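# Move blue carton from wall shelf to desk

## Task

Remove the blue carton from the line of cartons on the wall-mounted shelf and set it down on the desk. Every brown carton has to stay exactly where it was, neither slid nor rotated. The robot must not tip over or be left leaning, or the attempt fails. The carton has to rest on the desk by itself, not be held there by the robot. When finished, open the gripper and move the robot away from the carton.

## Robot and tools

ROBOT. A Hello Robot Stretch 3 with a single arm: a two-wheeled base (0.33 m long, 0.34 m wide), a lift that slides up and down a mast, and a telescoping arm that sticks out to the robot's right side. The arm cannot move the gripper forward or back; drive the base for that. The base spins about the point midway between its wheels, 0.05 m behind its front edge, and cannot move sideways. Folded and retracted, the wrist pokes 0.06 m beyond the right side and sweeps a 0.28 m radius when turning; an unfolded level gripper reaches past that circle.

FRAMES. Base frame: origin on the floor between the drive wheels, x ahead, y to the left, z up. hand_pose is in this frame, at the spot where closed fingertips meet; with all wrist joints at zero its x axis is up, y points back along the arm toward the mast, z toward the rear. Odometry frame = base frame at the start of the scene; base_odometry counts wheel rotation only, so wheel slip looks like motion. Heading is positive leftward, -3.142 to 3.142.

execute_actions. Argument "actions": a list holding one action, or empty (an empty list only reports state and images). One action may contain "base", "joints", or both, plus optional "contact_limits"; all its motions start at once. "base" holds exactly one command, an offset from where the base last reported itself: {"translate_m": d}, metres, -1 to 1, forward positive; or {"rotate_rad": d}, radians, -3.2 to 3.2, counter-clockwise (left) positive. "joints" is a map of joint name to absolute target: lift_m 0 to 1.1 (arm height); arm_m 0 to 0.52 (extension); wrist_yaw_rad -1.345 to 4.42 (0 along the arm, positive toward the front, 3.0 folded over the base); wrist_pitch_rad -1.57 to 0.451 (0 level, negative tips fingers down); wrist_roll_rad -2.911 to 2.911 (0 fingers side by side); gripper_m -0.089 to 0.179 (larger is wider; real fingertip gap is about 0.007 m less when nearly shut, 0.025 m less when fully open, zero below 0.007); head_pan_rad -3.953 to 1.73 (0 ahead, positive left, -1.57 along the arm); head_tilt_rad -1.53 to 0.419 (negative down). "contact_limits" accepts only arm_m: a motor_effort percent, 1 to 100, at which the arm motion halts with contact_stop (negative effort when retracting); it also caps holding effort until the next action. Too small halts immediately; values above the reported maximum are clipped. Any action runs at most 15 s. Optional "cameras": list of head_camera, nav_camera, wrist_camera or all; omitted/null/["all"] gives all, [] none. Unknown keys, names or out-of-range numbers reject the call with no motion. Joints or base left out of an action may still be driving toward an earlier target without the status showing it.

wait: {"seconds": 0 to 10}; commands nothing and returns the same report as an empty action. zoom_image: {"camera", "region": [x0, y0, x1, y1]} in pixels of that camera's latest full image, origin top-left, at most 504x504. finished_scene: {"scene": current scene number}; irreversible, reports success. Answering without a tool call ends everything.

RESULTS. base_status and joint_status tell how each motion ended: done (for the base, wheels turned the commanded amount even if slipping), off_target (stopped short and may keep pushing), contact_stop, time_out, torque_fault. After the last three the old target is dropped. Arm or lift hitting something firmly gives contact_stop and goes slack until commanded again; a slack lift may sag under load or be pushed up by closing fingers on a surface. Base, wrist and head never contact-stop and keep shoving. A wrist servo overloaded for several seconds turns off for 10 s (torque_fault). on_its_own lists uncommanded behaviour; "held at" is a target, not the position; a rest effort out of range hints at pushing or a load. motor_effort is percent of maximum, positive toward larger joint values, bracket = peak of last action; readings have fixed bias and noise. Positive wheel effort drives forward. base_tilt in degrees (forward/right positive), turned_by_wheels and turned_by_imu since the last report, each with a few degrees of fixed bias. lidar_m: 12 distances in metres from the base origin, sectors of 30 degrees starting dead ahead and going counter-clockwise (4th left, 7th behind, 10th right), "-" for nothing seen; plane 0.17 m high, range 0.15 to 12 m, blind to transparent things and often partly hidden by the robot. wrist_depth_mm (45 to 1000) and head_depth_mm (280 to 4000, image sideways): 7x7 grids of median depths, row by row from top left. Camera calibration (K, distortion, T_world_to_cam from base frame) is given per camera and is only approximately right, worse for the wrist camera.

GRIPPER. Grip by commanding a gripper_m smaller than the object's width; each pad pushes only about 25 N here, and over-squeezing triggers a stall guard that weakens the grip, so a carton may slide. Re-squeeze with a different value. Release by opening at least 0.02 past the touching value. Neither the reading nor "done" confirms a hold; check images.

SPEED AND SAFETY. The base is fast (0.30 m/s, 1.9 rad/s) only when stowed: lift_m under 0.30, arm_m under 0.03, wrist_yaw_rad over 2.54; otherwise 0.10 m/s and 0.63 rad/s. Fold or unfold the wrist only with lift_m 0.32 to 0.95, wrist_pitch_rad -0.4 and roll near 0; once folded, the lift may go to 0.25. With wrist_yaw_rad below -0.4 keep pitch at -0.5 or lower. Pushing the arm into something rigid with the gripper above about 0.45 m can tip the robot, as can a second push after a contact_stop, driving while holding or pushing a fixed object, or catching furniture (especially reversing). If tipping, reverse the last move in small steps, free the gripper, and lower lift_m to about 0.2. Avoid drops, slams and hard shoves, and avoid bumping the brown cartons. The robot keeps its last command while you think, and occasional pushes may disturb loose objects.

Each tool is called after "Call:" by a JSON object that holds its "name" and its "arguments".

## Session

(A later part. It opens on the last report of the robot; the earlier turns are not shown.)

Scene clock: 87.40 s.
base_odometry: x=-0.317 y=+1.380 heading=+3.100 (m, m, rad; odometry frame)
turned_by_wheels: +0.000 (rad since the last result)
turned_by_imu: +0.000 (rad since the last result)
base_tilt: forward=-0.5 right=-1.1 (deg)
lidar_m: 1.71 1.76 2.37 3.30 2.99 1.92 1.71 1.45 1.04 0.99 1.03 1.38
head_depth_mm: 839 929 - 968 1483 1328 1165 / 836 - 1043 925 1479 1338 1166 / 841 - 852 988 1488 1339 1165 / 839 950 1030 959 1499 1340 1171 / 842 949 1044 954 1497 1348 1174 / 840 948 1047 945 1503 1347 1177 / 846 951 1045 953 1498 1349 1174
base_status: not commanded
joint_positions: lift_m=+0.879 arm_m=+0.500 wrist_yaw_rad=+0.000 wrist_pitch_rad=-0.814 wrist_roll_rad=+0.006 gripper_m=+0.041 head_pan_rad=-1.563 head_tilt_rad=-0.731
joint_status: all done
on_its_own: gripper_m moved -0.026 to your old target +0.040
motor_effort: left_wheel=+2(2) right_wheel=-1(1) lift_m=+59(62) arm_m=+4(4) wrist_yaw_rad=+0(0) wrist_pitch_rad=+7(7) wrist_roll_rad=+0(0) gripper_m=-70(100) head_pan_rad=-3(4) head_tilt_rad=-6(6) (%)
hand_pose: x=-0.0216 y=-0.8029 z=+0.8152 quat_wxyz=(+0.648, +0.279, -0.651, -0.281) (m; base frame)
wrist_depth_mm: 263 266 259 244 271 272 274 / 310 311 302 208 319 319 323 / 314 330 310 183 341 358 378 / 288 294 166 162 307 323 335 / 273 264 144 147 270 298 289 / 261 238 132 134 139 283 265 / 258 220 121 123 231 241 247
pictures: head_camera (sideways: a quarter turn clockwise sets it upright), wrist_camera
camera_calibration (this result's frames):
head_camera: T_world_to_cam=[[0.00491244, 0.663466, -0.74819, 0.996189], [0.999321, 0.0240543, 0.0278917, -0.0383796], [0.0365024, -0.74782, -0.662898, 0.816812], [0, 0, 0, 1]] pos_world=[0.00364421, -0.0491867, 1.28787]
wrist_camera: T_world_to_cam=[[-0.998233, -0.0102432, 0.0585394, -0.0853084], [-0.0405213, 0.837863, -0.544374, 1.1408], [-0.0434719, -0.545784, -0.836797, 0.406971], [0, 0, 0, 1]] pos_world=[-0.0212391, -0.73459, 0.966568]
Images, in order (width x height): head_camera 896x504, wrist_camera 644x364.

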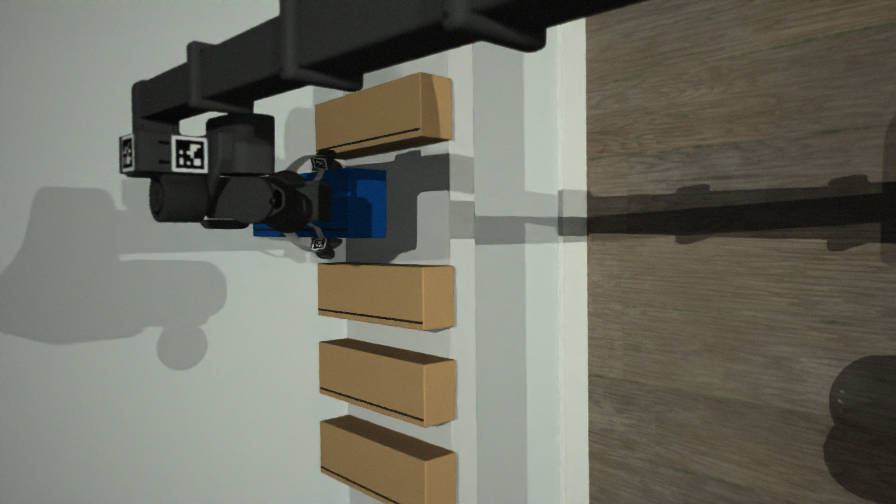

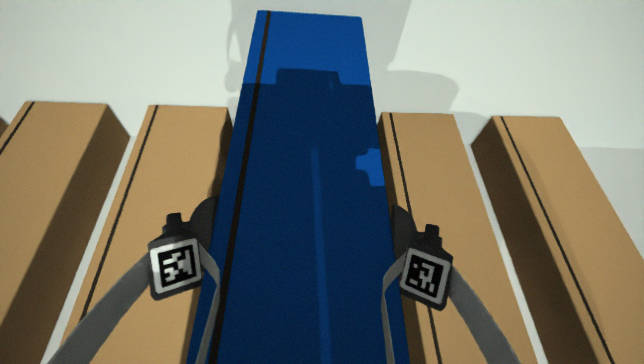

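Call:
{"name": "execute_actions", "arguments": {"actions": [{"joints":{"arm_m":0.02,"lift_m":1.0,"head_pan_rad":0,"head_tilt_rad":-0.4}}], "cameras": []}}

Call:
{"name": "execute_actions", "arguments": {"actions": [{"base":{"rotate_rad":1.6}}], "cameras": []}}

Call:
{"name": "execute_actions", "arguments": {"actions": [{"base":{"translate_m":1.0}}], "cameras": []}}

Call:
{"name": "execute_actions", "arguments": {"actions": [{"base":{"translate_m":1.0}}]}}

Scene clock: 99.70 s.
base_odometry: x=-0.317 y=+1.380 heading=+3.100 (m, m, rad; odometry frame)
turned_by_wheels: +0.000 (rad since the last result)
turned_by_imu: +0.001 (rad since the last result)
base_tilt: forward=-0.6 right=-1.2 (deg)
lidar_m: 1.70 1.76 2.37 3.29 2.99 1.92 1.71 1.45 1.04 0.99 1.02 1.38
head_depth_mm: 1434 1533 1658 1785 1950 1705 1392 / 1436 1540 1660 1802 1943 1716 1391 / 1439 1537 1646 1801 1947 1713 1401 / 1431 1536 1648 1792 1954 1714 1400 / 1437 1540 1659 1793 1965 1728 1396 / 1425 1533 1651 1806 1968 1732 1402 / 1429 1526 1653 1808 1955 1723 1402
base_status: not commanded
joint_positions: lift_m=+0.999 arm_m=+0.020 wrist_yaw_rad=+0.000 wrist_pitch_rad=-0.815 wrist_roll_rad=+0.006 gripper_m=+0.047 head_pan_rad=-0.007 head_tilt_rad=-0.409
joint_status: all done
on_its_own: gripper_m is held at +0.046, not at your +0.040, by its stall guard, which is not easing now
motor_effort: left_wheel=+2(1) right_wheel=+0(1) lift_m=+60(60) arm_m=-3(2) wrist_yaw_rad=-1(0) wrist_pitch_rad=+8(8) wrist_roll_rad=+0(0) gripper_m=-61(61) head_pan_rad=+3(32) head_tilt_rad=+6(38) (%)
hand_pose: x=-0.0216 y=-0.3236 z=+0.9351 quat_wxyz=(+0.648, +0.280, -0.651, -0.281) (m; base frame)
wrist_depth_mm: 680 618 624 244 670 759 786 / 597 574 571 208 606 673 937 / - - - 183 - - - / - - 166 163 - - - / - - 145 147 - - - / - - 131 133 137 - - / 947 942 121 122 979 - -
pictures: none
No camera images: the call's "cameras" was empty. Leave "cameras" out to get every camera's image.

Scene clock: 103.17 s.
base_odometry: x=-0.317 y=+1.380 heading=-1.583 (m, m, rad; odometry frame)
turned_by_wheels: +1.600 (rad since the last result)
turned_by_imu: +1.574 (rad since the last result)
base_tilt: forward=-0.5 right=-1.2 (deg)
lidar_m: 3.32 2.92 1.92 1.71 1.41 1.03 0.99 1.03 1.41 1.71 1.77 2.42
head_depth_mm: 3184 3397 3650 3164 2202 1704 1388 / 3168 3415 3676 3135 2226 1719 1395 / 3188 3424 3584 3140 2231 1704 1398 / 3199 3435 3734 3188 2247 1725 1402 / 3193 3461 3736 3185 2223 1715 1403 / 3234 3454 3605 3203 2240 1731 1407 / 3205 3426 3699 3239 2250 1725 1410
base_status: done
joint_positions: lift_m=+0.999 arm_m=+0.020 wrist_yaw_rad=+0.000 wrist_pitch_rad=-0.815 wrist_roll_rad=+0.006 gripper_m=+0.047 head_pan_rad=-0.007 head_tilt_rad=-0.409
joint_status: not commanded
on_its_own: gripper_m is held at +0.046, not at your +0.040, by its stall guard, which is not easing now
motor_effort: left_wheel=-2(7) right_wheel=+4(9) lift_m=+59(60) arm_m=-4(3) wrist_yaw_rad=-1(0) wrist_pitch_rad=+8(8) wrist_roll_rad=+0(0) gripper_m=-61(61) head_pan_rad=+3(4) head_tilt_rad=+5(6) (%)
hand_pose: x=-0.0216 y=-0.3236 z=+0.9351 quat_wxyz=(+0.648, +0.280, -0.651, -0.281) (m; base frame)
wrist_depth_mm: - - - 245 - - - / - - - 209 - - - / - - - 183 - - - / - - 167 163 - - - / - - 144 146 - - - / - - 131 133 136 - - / 939 935 121 122 975 - -
pictures: none
No camera images: the call's "cameras" was empty. Leave "cameras" out to get every camera's image.

Scene clock: 114.13 s.
base_odometry: x=-0.329 y=+0.380 heading=-1.583 (m, m, rad; odometry frame)
turned_by_wheels: +0.000 (rad since the last result)
turned_by_imu: +0.000 (rad since the last result)
base_tilt: forward=-0.6 right=-1.2 (deg)
lidar_m: 2.33 2.46 1.73 1.65 1.82 2.06 1.99 2.06 1.77 1.70 1.77 2.38
head_depth_mm: 2338 2501 2661 2853 2217 1709 1395 / 2345 2497 2498 2843 2222 1712 1401 / 2339 2493 2509 2841 2223 1707 1394 / 2362 2526 2552 2870 2237 1724 1391 / 2326 2533 2548 2889 2244 1719 1404 / 2338 2534 2565 2899 2242 1724 1404 / 2346 2533 2575 2856 2248 1733 1409
base_status: done
joint_positions: lift_m=+0.999 arm_m=+0.020 wrist_yaw_rad=+0.000 wrist_pitch_rad=-0.815 wrist_roll_rad=+0.006 gripper_m=+0.047 head_pan_rad=-0.007 head_tilt_rad=-0.408
joint_status: not commanded
on_its_own: gripper_m is held at +0.046, not at your +0.040, by its stall guard, which is not easing now
motor_effort: left_wheel=-2(4) right_wheel=+3(8) lift_m=+59(60) arm_m=-3(3) wrist_yaw_rad=-1(0) wrist_pitch_rad=+8(8) wrist_roll_rad=+0(0) gripper_m=-61(60) head_pan_rad=+3(3) head_tilt_rad=+6(5) (%)
hand_pose: x=-0.0216 y=-0.3236 z=+0.9351 quat_wxyz=(+0.648, +0.280, -0.651, -0.281) (m; base frame)
wrist_depth_mm: - - - 244 - - - / - - - 209 - - - / - - - 184 - - - / - - 166 164 - - - / - - 145 147 - - - / - - 131 133 136 - - / 941 940 121 122 981 - -
pictures: none
No camera images: the call's "cameras" was empty. Leave "cameras" out to get every camera's image.

Scene clock: 125.10 s.
base_odometry: x=-0.342 y=-0.620 heading=-1.583 (m, m, rad; odometry frame)
turned_by_wheels: +0.000 (rad since the last result)
turned_by_imu: +0.000 (rad since the last result)
base_tilt: forward=-0.6 right=-1.2 (deg)
lidar_m: 1.77 1.55 2.14 1.68 2.14 2.92 2.98 2.43 1.77 1.68 1.74 1.36
head_depth_mm: 1486 1588 1701 1422 1503 1612 1354 / 1483 1598 1718 1427 1977 1667 1388 / 1491 1594 1724 1430 1982 1719 1399 / 1492 1595 1726 1445 1978 1723 1395 / 1475 1597 1730 1449 1987 1715 1394 / 1485 1608 1720 1454 1988 1731 1395 / 1484 1605 1734 1455 1996 1736 1405
base_status: done
joint_positions: lift_m=+0.999 arm_m=+0.020 wrist_yaw_rad=+0.000 wrist_pitch_rad=-0.815 wrist_roll_rad=+0.006 gripper_m=+0.047 head_pan_rad=-0.007 head_tilt_rad=-0.408
joint_status: not commanded
on_its_own: gripper_m is held at +0.046, not at your +0.040, by its stall guard, which is not easing now
motor_effort: left_wheel=-2(6) right_wheel=+3(9) lift_m=+59(59) arm_m=-3(3) wrist_yaw_rad=+0(0) wrist_pitch_rad=+8(8) wrist_roll_rad=+0(0) gripper_m=-61(61) head_pan_rad=+3(2) head_tilt_rad=+6(5) (%)
hand_pose: x=-0.0216 y=-0.3236 z=+0.9351 quat_wxyz=(+0.648, +0.280, -0.651, -0.281) (m; base frame)
wrist_depth_mm: - - - 244 - - - / - - - 210 - - - / - - - 183 - - - / - - 166 163 - - - / - - 144 147 - - - / - - 131 133 137 - - / 936 944 121 122 993 - -
pictures: head_camera (sideways: a quarter turn clockwise sets it upright), nav_camera (sideways: a quarter turn counterclockwise sets it upright), wrist_camera
camera_calibration (this result's frames):
head_camera: T_world_to_cam=[[-0.391979, 0.0127144, -0.919886, 1.22249], [-0.0174018, 0.999623, 0.0212317, -0.0235173], [0.91981, 0.02433, -0.39161, 0.45846], [0, 0, 0, 1]] pos_world=[0.0570861, -0.00318917, 1.30459]
nav_camera: T_world_to_cam=[[0.403164, 0.0213469, 0.914879, -1.15643], [0.0154124, -0.999744, 0.0165353, 0.0323296], [0.914998, 0.00743401, -0.40339, 0.47344], [0, 0, 0, 1]] pos_world=[0.0325354, 0.053488, 1.24844]
wrist_camera: T_world_to_cam=[[-0.998232, -0.0102944, 0.0585392, -0.0874332], [-0.0405315, 0.838272, -0.543743, 0.804048], [-0.0434743, -0.545154, -0.837208, 0.769437], [0, 0, 0, 1]] pos_world=[-0.0212386, -0.255449, 1.08649]
Images, in order (width x height): head_camera 896x504, nav_camera 672x504, wrist_camera 644x364.

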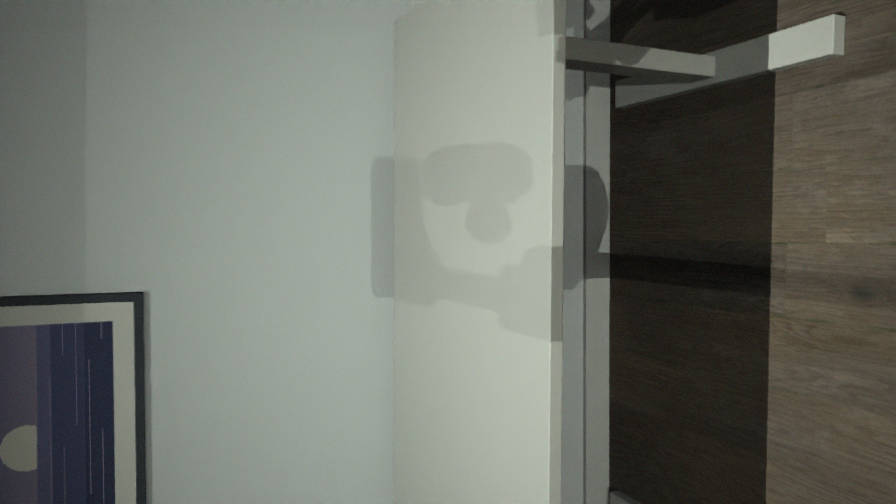

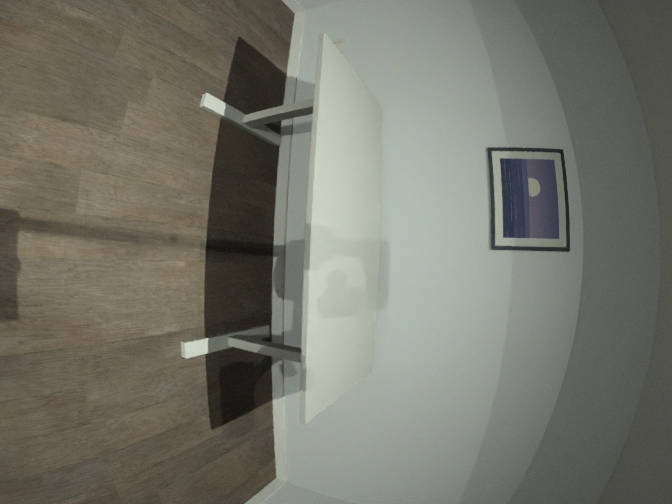

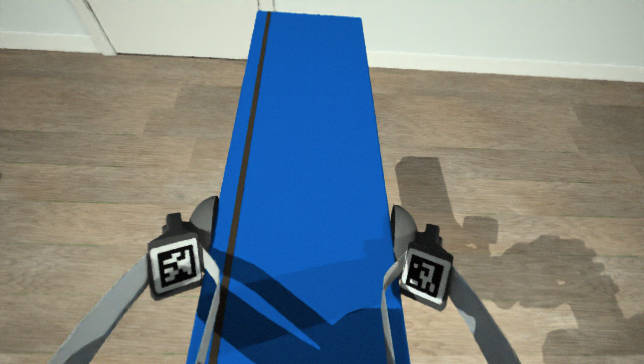

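Call:
{"name": "execute_actions", "arguments": {"actions": [{"base":{"translate_m":0.45}}], "cameras": []}}

Call:
{"name": "execute_actions", "arguments": {"actions": [{"base":{"rotate_rad":1.6},"joints":{"head_pan_rad":-1.57,"head_tilt_rad":-0.8}}], "cameras": []}}

Call:
{"name": "execute_actions", "arguments": {"actions": [{"joints":{"arm_m":0.45}}]}}

Scene clock: 134.70 s.
base_odometry: x=-0.348 y=-1.070 heading=-1.584 (m, m, rad; odometry frame)
turned_by_wheels: +0.000 (rad since the last result)
turned_by_imu: +0.001 (rad since the last result)
base_tilt: forward=-0.5 right=-1.2 (deg)
lidar_m: 1.32 1.20 1.87 2.06 2.14 2.63 3.42 2.43 1.76 1.68 1.74 0.94
head_depth_mm: 1098 1178 1269 1335 997 767 1184 / 1095 1182 1271 1349 1001 770 1294 / 1103 1187 1274 1346 1006 770 1296 / 1101 1185 1271 1347 1004 775 1296 / 1101 1188 1279 1353 1009 774 1331 / 1093 1185 1282 1356 1011 777 1337 / 1092 1189 1280 1357 1014 777 1337
base_status: done
joint_positions: lift_m=+0.999 arm_m=+0.020 wrist_yaw_rad=+0.000 wrist_pitch_rad=-0.815 wrist_roll_rad=+0.006 gripper_m=+0.047 head_pan_rad=-0.007 head_tilt_rad=-0.408
joint_status: not commanded
on_its_own: gripper_m is held at +0.046, not at your +0.040, by its stall guard, which is not easing now
motor_effort: left_wheel=-1(6) right_wheel=+2(8) lift_m=+60(60) arm_m=-3(3) wrist_yaw_rad=+0(0) wrist_pitch_rad=+8(8) wrist_roll_rad=+0(0) gripper_m=-61(60) head_pan_rad=+3(3) head_tilt_rad=+6(5) (%)
hand_pose: x=-0.0216 y=-0.3236 z=+0.9351 quat_wxyz=(+0.648, +0.280, -0.651, -0.281) (m; base frame)
wrist_depth_mm: - - - 244 - - - / - - - 209 - - - / - - - 184 - - - / - - 166 163 - - - / - - 144 147 - - - / - - 132 133 136 - - / 904 933 121 122 987 - -
pictures: none
No camera images: the call's "cameras" was empty. Leave "cameras" out to get every camera's image.

Scene clock: 138.17 s.
base_odometry: x=-0.348 y=-1.070 heading=+0.016 (m, m, rad; odometry frame)
turned_by_wheels: +1.600 (rad since the last result)
turned_by_imu: +1.574 (rad since the last result)
base_tilt: forward=-0.5 right=-1.2 (deg)
lidar_m: 2.06 1.84 2.63 3.40 2.36 1.76 1.68 1.75 0.94 1.32 1.19 1.91
head_depth_mm: 1135 1222 - - - 1245 1139 / 1142 1225 - - - 1238 1147 / 1148 1225 - - - 1251 1141 / 1154 1235 990 767 1414 1283 1146 / 1154 1242 969 789 1510 1309 1147 / 1161 1254 978 792 1516 1312 1156 / 1166 1255 982 819 1535 1308 1152
base_status: done
joint_positions: lift_m=+0.999 arm_m=+0.020 wrist_yaw_rad=+0.000 wrist_pitch_rad=-0.815 wrist_roll_rad=+0.006 gripper_m=+0.047 head_pan_rad=-1.563 head_tilt_rad=-0.790
joint_status: all done
on_its_own: gripper_m is held at +0.046, not at your +0.040, by its stall guard, which is not easing now
motor_effort: left_wheel=-1(7) right_wheel=+3(9) lift_m=+59(59) arm_m=-3(4) wrist_yaw_rad=+0(0) wrist_pitch_rad=+8(8) wrist_roll_rad=+0(0) gripper_m=-60(62) head_pan_rad=-3(36) head_tilt_rad=-6(42) (%)
hand_pose: x=-0.0216 y=-0.3236 z=+0.9351 quat_wxyz=(+0.648, +0.280, -0.651, -0.281) (m; base frame)
wrist_depth_mm: 581 595 608 245 644 681 - / 508 521 522 209 559 585 - / 456 466 449 183 493 515 534 / - - 166 163 474 480 477 / - - 145 147 - - - / - - 131 133 137 - - / 944 939 121 122 966 - -
pictures: none
No camera images: the call's "cameras" was empty. Leave "cameras" out to get every camera's image.

Scene clock: 142.53 s.
base_odometry: x=-0.348 y=-1.070 heading=+0.016 (m, m, rad; odometry frame)
turned_by_wheels: +0.000 (rad since the last result)
turned_by_imu: +0.001 (rad since the last result)
base_tilt: forward=-0.6 right=-1.2 (deg)
lidar_m: 2.06 1.84 2.63 3.41 2.37 1.75 1.68 1.75 0.94 1.33 1.19 1.91
head_depth_mm: 1153 1219 951 777 1420 1276 1138 / 1192 1227 958 779 1489 1294 1143 / - 704 933 783 1510 1304 1145 / 1151 1153 965 788 1506 1303 1146 / 1154 1244 971 790 1504 1305 1147 / 1162 1250 976 793 1519 1307 1154 / 1165 1259 980 820 1523 1311 1155
base_status: not commanded
joint_positions: lift_m=+0.999 arm_m=+0.450 wrist_yaw_rad=+0.000 wrist_pitch_rad=-0.815 wrist_roll_rad=+0.006 gripper_m=+0.047 head_pan_rad=-1.563 head_tilt_rad=-0.790
joint_status: all done
on_its_own: gripper_m is held at +0.046, not at your +0.040, by its stall guard, which is not easing now
motor_effort: left_wheel=-2(2) right_wheel=+3(4) lift_m=+60(59) arm_m=+4(5) wrist_yaw_rad=-1(1) wrist_pitch_rad=+8(8) wrist_roll_rad=+0(0) gripper_m=-61(61) head_pan_rad=-3(3) head_tilt_rad=-7(7) (%)
hand_pose: x=-0.0216 y=-0.7527 z=+0.9351 quat_wxyz=(+0.648, +0.280, -0.651, -0.281) (m; base frame)
wrist_depth_mm: 577 589 601 245 639 640 648 / 509 523 517 210 565 580 627 / 452 465 450 183 495 512 524 / 410 418 167 163 441 452 465 / 372 379 144 147 393 407 417 / 344 346 131 133 136 377 381 / 320 318 121 122 331 344 351
pictures: head_camera (sideways: a quarter turn clockwise sets it upright), nav_camera (sideways: a quarter turn counterclockwise sets it upright), wrist_camera
camera_calibration (this result's frames):
head_camera: T_world_to_cam=[[0.00456199, 0.706577, -0.707622, 0.94332], [0.999333, 0.0224082, 0.0288177, -0.039583], [0.0362185, -0.707282, -0.706003, 0.87288], [0, 0, 0, 1]] pos_world=[0.00363886, -0.048269, 1.28491]
nav_camera: T_world_to_cam=[[0.0296397, -0.714607, 0.698897, -0.872561], [-0.999376, -0.0346327, 0.00697157, 0.0509766], [0.0192228, -0.698668, -0.715188, 0.88455], [0, 0, 0, 1]] pos_world=[0.0598037, -0.00376665, 1.24209]
wrist_camera: T_world_to_cam=[[-0.998232, -0.0103024, 0.0585461, -0.0918627], [-0.0405415, 0.838278, -0.543734, 1.16373], [-0.0434762, -0.545146, -0.837213, 0.535532], [0, 0, 0, 1]] pos_world=[-0.021238, -0.684531, 1.08649]
Images, in order (width x height): head_camera 896x504, nav_camera 672x504, wrist_camera 644x364.

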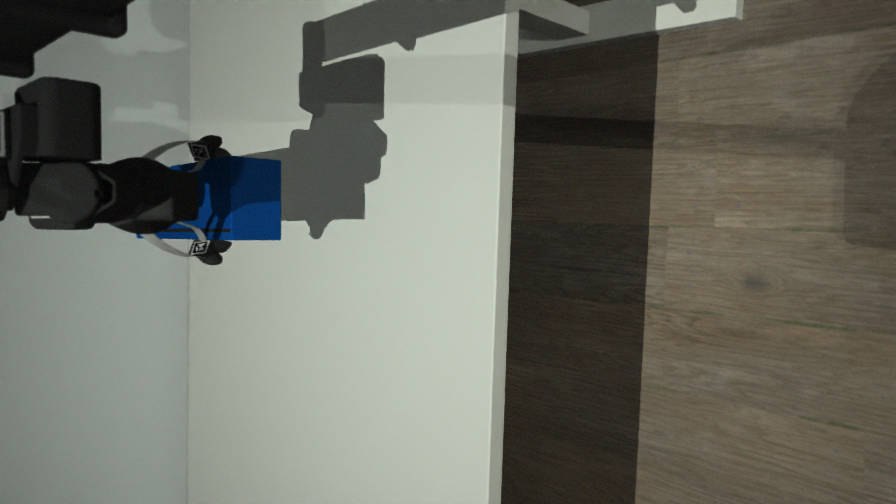

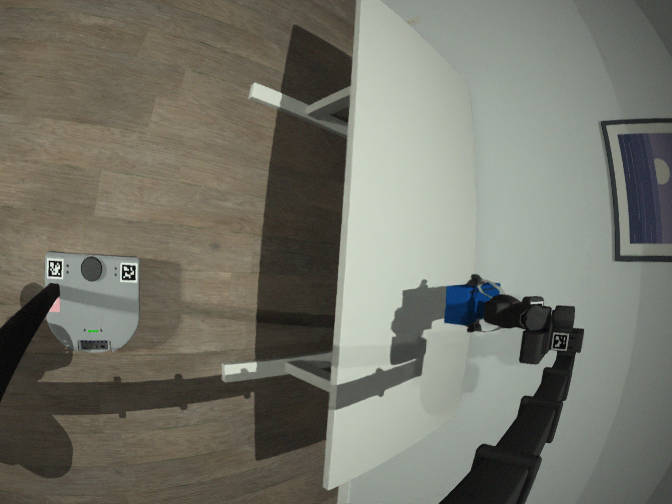

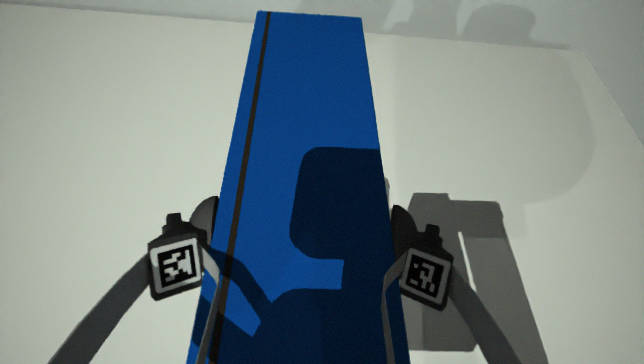

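Call:
{"name": "execute_actions", "arguments": {"actions": [{"joints":{"lift_m":0.83}}], "cameras": ["head_camera","wrist_camera"]}}

Scene clock: 154.47 s.
base_odometry: x=-0.348 y=-1.070 heading=+0.016 (m, m, rad; odometry frame)
turned_by_wheels: +0.000 (rad since the last result)
turned_by_imu: +0.001 (rad since the last result)
base_tilt: forward=-0.5 right=-1.2 (deg)
lidar_m: 2.06 1.84 2.63 3.42 2.37 1.75 1.68 1.76 0.94 1.32 1.19 1.91
head_depth_mm: 1137 1221 1000 - 1442 1265 1140 / 1141 1223 915 779 1495 1295 1140 / 1145 1245 817 785 1494 1292 1149 / 1154 1240 952 785 1498 1299 1149 / 1159 1242 972 791 1509 1306 1148 / 1167 1253 975 794 1525 1310 1148 / 1169 1262 981 820 1512 1318 1153
base_status: not commanded
joint_positions: lift_m=+0.831 arm_m=+0.450 wrist_yaw_rad=+0.000 wrist_pitch_rad=-0.815 wrist_roll_rad=+0.006 gripper_m=+0.047 head_pan_rad=-1.563 head_tilt_rad=-0.790
joint_status: all done
on_its_own: gripper_m is held at +0.046, not at your +0.040, by its stall guard, which is not easing now
motor_effort: left_wheel=-2(2) right_wheel=+4(3) lift_m=+23(57) arm_m=+3(4) wrist_yaw_rad=-1(0) wrist_pitch_rad=+8(8) wrist_roll_rad=+0(1) gripper_m=-61(61) head_pan_rad=-3(3) head_tilt_rad=-7(7) (%)
hand_pose: x=-0.0216 y=-0.7527 z=+0.7663 quat_wxyz=(+0.648, +0.280, -0.651, -0.281) (m; base frame)
wrist_depth_mm: 313 322 324 244 355 366 381 / 277 281 281 209 305 316 327 / 246 251 243 183 268 277 285 / 222 226 166 163 239 246 252 / 202 205 144 147 212 223 227 / 186 187 131 134 137 205 207 / 174 174 121 123 181 187 189
pictures: head_camera (sideways: a quarter turn clockwise sets it upright), wrist_camera
camera_calibration (this result's frames):
head_camera: T_world_to_cam=[[0.00456216, 0.706577, -0.707622, 0.94332], [0.999333, 0.022408, 0.0288177, -0.039583], [0.0362183, -0.707282, -0.706004, 0.87288], [0, 0, 0, 1]] pos_world=[0.00363885, -0.048269, 1.28491]
wrist_camera: T_world_to_cam=[[-0.998232, -0.0103027, 0.0585462, -0.0819807], [-0.0405413, 0.838284, -0.543725, 1.07195], [-0.0434764, -0.545137, -0.837219, 0.394225], [0, 0, 0, 1]] pos_world=[-0.021238, -0.684535, 0.917698]
Images, in order (width x height): head_camera 896x504, wrist_camera 644x364.

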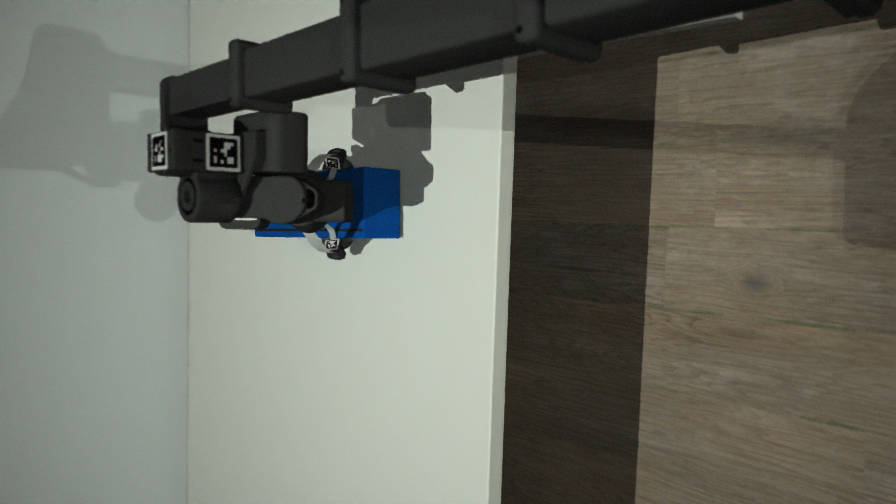

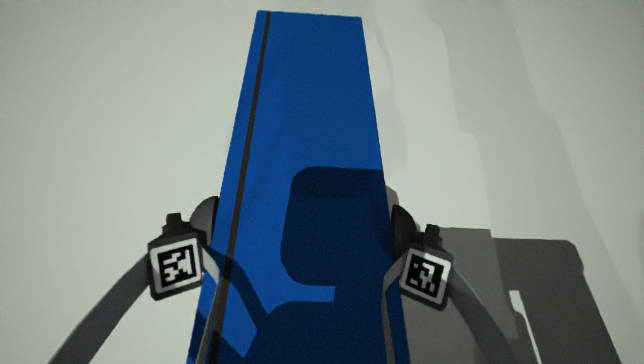

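239 vs 225 → 0.012 more.

Call:
{"name": "execute_actions", "arguments": {"actions": [{"joints":{"lift_m":0.819}}], "cameras": []}}

Call:
{"name": "execute_actions", "arguments": {"actions": [{"joints":{"gripper_m":0.14}}], "cameras": []}}

Call:
{"name": "execute_actions", "arguments": {"actions": [{"joints":{"lift_m":0.97,"gripper_m":0.14}}], "cameras": []}}

Call:
{"name": "execute_actions", "arguments": {"actions": [{"joints":{"arm_m":0.0,"head_pan_rad":-1.3}}], "cameras": ["nav_camera"]}}

Scene clock: 160.07 s.
base_odometry: x=-0.348 y=-1.070 heading=+0.016 (m, m, rad; odometry frame)
turned_by_wheels: +0.000 (rad since the last result)
turned_by_imu: +0.001 (rad since the last result)
base_tilt: forward=-0.5 right=-1.2 (deg)
lidar_m: 2.06 1.84 2.63 3.42 2.37 1.75 1.68 1.75 0.94 1.32 1.19 1.91
head_depth_mm: 1135 1218 986 - - 1279 1136 / 1142 1242 897 777 1494 1293 1139 / 1147 1260 855 784 1489 1301 1144 / 1155 1238 966 789 1504 1304 1143 / 1161 1242 971 792 1509 1301 1149 / 1167 1249 977 796 1519 1312 1150 / 1164 1261 979 817 1523 1316 1156
base_status: not commanded
joint_positions: lift_m=+0.820 arm_m=+0.450 wrist_yaw_rad=+0.000 wrist_pitch_rad=-0.795 wrist_roll_rad=+0.006 gripper_m=+0.047 head_pan_rad=-1.563 head_tilt_rad=-0.790
joint_status: all done
on_its_own: gripper_m is held at +0.046, not at your +0.040, by its stall guard, which is not easing now
motor_effort: left_wheel=-2(2) right_wheel=+3(4) lift_m=+15(22) arm_m=+3(3) wrist_yaw_rad=+0(1) wrist_pitch_rad=-3(8) wrist_roll_rad=+0(0) gripper_m=-61(61) head_pan_rad=-3(4) head_tilt_rad=-7(7) (%)
hand_pose: x=-0.0216 y=-0.7568 z=+0.7588 quat_wxyz=(+0.650, +0.273, -0.653, -0.275) (m; base frame)
wrist_depth_mm: 313 319 324 239 351 365 382 / 272 278 275 207 302 313 321 / 241 245 239 182 263 272 279 / 216 221 166 162 234 241 246 / 197 200 144 146 181 217 221 / 179 180 131 133 134 197 200 / 167 167 121 122 174 180 182
pictures: none
No camera images: the call's "cameras" was empty. Leave "cameras" out to get every camera's image.

Scene clock: 161.67 s.
base_odometry: x=-0.348 y=-1.070 heading=+0.016 (m, m, rad; odometry frame)
turned_by_wheels: +0.000 (rad since the last result)
turned_by_imu: +0.000 (rad since the last result)
base_tilt: forward=-0.6 right=-1.1 (deg)
lidar_m: 2.06 1.84 2.64 3.41 2.36 1.75 1.68 1.75 0.94 1.33 1.19 1.91
head_depth_mm: 1134 1225 987 - - 1280 1137 / 1140 1235 902 780 1492 1294 1142 / 1147 1250 858 783 1501 1295 1140 / 1149 1237 967 788 1503 1298 1148 / 1159 1242 970 789 1504 1301 1150 / 1164 1251 973 792 1510 1306 1155 / 1170 1259 986 815 1523 1315 1156
base_status: not commanded
joint_positions: lift_m=+0.820 arm_m=+0.450 wrist_yaw_rad=+0.000 wrist_pitch_rad=-0.809 wrist_roll_rad=+0.006 gripper_m=+0.118 head_pan_rad=-1.563 head_tilt_rad=-0.790
joint_status: gripper_m off_target (ended at +0.118, target +0.140)
motor_effort: left_wheel=-1(1) right_wheel=+3(3) lift_m=+21(21) arm_m=+4(4) wrist_yaw_rad=+0(1) wrist_pitch_rad=+4(6) wrist_roll_rad=+0(0) gripper_m=+100(100) head_pan_rad=-3(3) head_tilt_rad=-7(7) (%)
hand_pose: x=-0.0216 y=-0.7539 z=+0.7563 quat_wxyz=(+0.648, +0.278, -0.651, -0.279) (m; base frame)
wrist_depth_mm: 301 308 309 230 339 353 364 / 266 270 266 200 290 301 312 / 234 238 231 176 256 265 273 / 211 216 160 158 227 235 241 / 193 198 141 143 150 213 217 / 178 175 128 130 134 195 196 / - 165 117 120 169 176 179
pictures: none
No camera images: the call's "cameras" was empty. Leave "cameras" out to get every camera's image.

Scene clock: 163.87 s.
base_odometry: x=-0.348 y=-1.070 heading=+0.016 (m, m, rad; odometry frame)
turned_by_wheels: +0.000 (rad since the last result)
turned_by_imu: +0.000 (rad since the last result)
base_tilt: forward=-0.4 right=-1.1 (deg)
lidar_m: 2.06 1.84 2.64 3.43 2.35 1.75 1.68 1.75 0.94 1.32 1.19 1.91
head_depth_mm: - 1180 955 777 1420 1278 1140 / - 1238 962 782 1496 1298 1138 / - 1146 903 782 1499 1300 1142 / 1150 1242 940 789 1502 1304 1145 / 1158 1250 971 790 1504 1305 1150 / 1161 1253 976 793 1514 1309 1154 / 1170 1258 984 817 1523 1311 1157
base_status: not commanded
joint_positions: lift_m=+0.969 arm_m=+0.450 wrist_yaw_rad=+0.000 wrist_pitch_rad=-0.810 wrist_roll_rad=+0.006 gripper_m=+0.140 head_pan_rad=-1.563 head_tilt_rad=-0.790
joint_status: all done
motor_effort: left_wheel=-1(2) right_wheel=+3(3) lift_m=+59(63) arm_m=+3(3) wrist_yaw_rad=-1(0) wrist_pitch_rad=+5(5) wrist_roll_rad=+0(0) gripper_m=+1(100) head_pan_rad=-4(5) head_tilt_rad=-7(6) (%)
hand_pose: x=-0.0216 y=-0.7538 z=+0.9059 quat_wxyz=(+0.648, +0.278, -0.651, -0.280) (m; base frame)
wrist_depth_mm: 540 553 565 591 608 614 635 / 466 482 496 510 524 542 565 / 420 428 434 443 460 473 485 / 377 386 393 339 408 425 429 / 345 358 353 308 371 380 387 / 320 316 321 278 338 352 351 / 289 295 295 256 311 316 323
pictures: none
No camera images: the call's "cameras" was empty. Leave "cameras" out to get every camera's image.

Scene clock: 168.37 s.
base_odometry: x=-0.348 y=-1.070 heading=+0.016 (m, m, rad; odometry frame)
turned_by_wheels: +0.000 (rad since the last result)
turned_by_imu: +0.001 (rad since the last result)
base_tilt: forward=-0.6 right=-1.2 (deg)
lidar_m: 2.06 1.84 2.63 3.42 2.37 1.75 1.68 1.74 0.94 1.32 1.19 1.91
head_depth_mm: 1106 1186 887 798 - - - / 1141 1223 960 790 1496 1283 1124 / 1174 1244 962 784 1472 1298 1143 / 1203 1251 967 810 1498 1299 1150 / 1248 1259 971 836 1512 1311 1151 / 1284 1275 977 864 1522 1314 1152 / 1327 1281 981 1520 1519 1316 1161
base_status: not commanded
joint_positions: lift_m=+0.969 arm_m=+0.000 wrist_yaw_rad=+0.000 wrist_pitch_rad=-0.810 wrist_roll_rad=+0.006 gripper_m=+0.140 head_pan_rad=-1.307 head_tilt_rad=-0.790
joint_status: all done
motor_effort: left_wheel=-1(1) right_wheel=+3(3) lift_m=+59(59) arm_m=-4(3) wrist_yaw_rad=+0(0) wrist_pitch_rad=+5(5) wrist_roll_rad=+0(0) gripper_m=+0(0) head_pan_rad=+2(21) head_tilt_rad=-7(7) (%)
hand_pose: x=-0.0216 y=-0.3046 z=+0.9058 quat_wxyz=(+0.648, +0.278, -0.651, -0.280) (m; base frame)
wrist_depth_mm: 541 555 573 519 603 630 - / 469 488 502 500 531 545 570 / 442 444 454 452 461 472 494 / - - - - - - - / - - - - - - - / 978 - - - - - - / 897 929 926 940 979 981 -
pictures: nav_camera (sideways: a quarter turn counterclockwise sets it upright)
camera_calibration (this result's frames):
nav_camera: T_world_to_cam=[[0.209876, -0.683741, 0.698893, -0.873654], [-0.957931, -0.286914, 0.00697139, 0.050724], [0.195755, -0.670954, -0.715193, 0.883479], [0, 0, 0, 1]] pos_world=[0.0590035, 0.00997458, 1.24209]
Images, in order (width x height): nav_camera 672x504.

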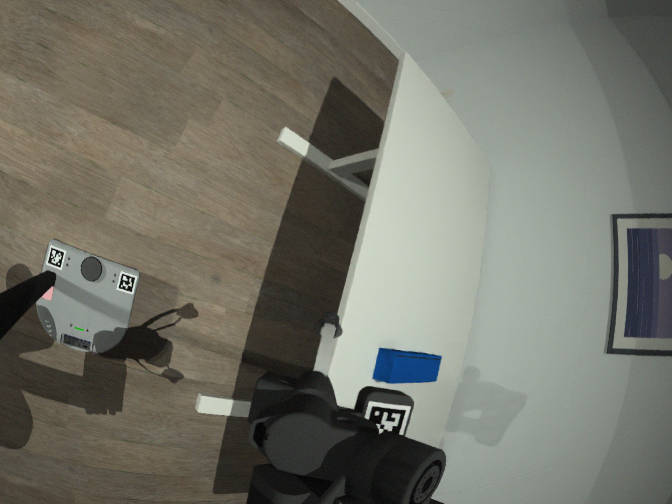

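Call:
{"name": "finished_scene", "arguments": {"scene": 2}}

The scene is finished: the task was done.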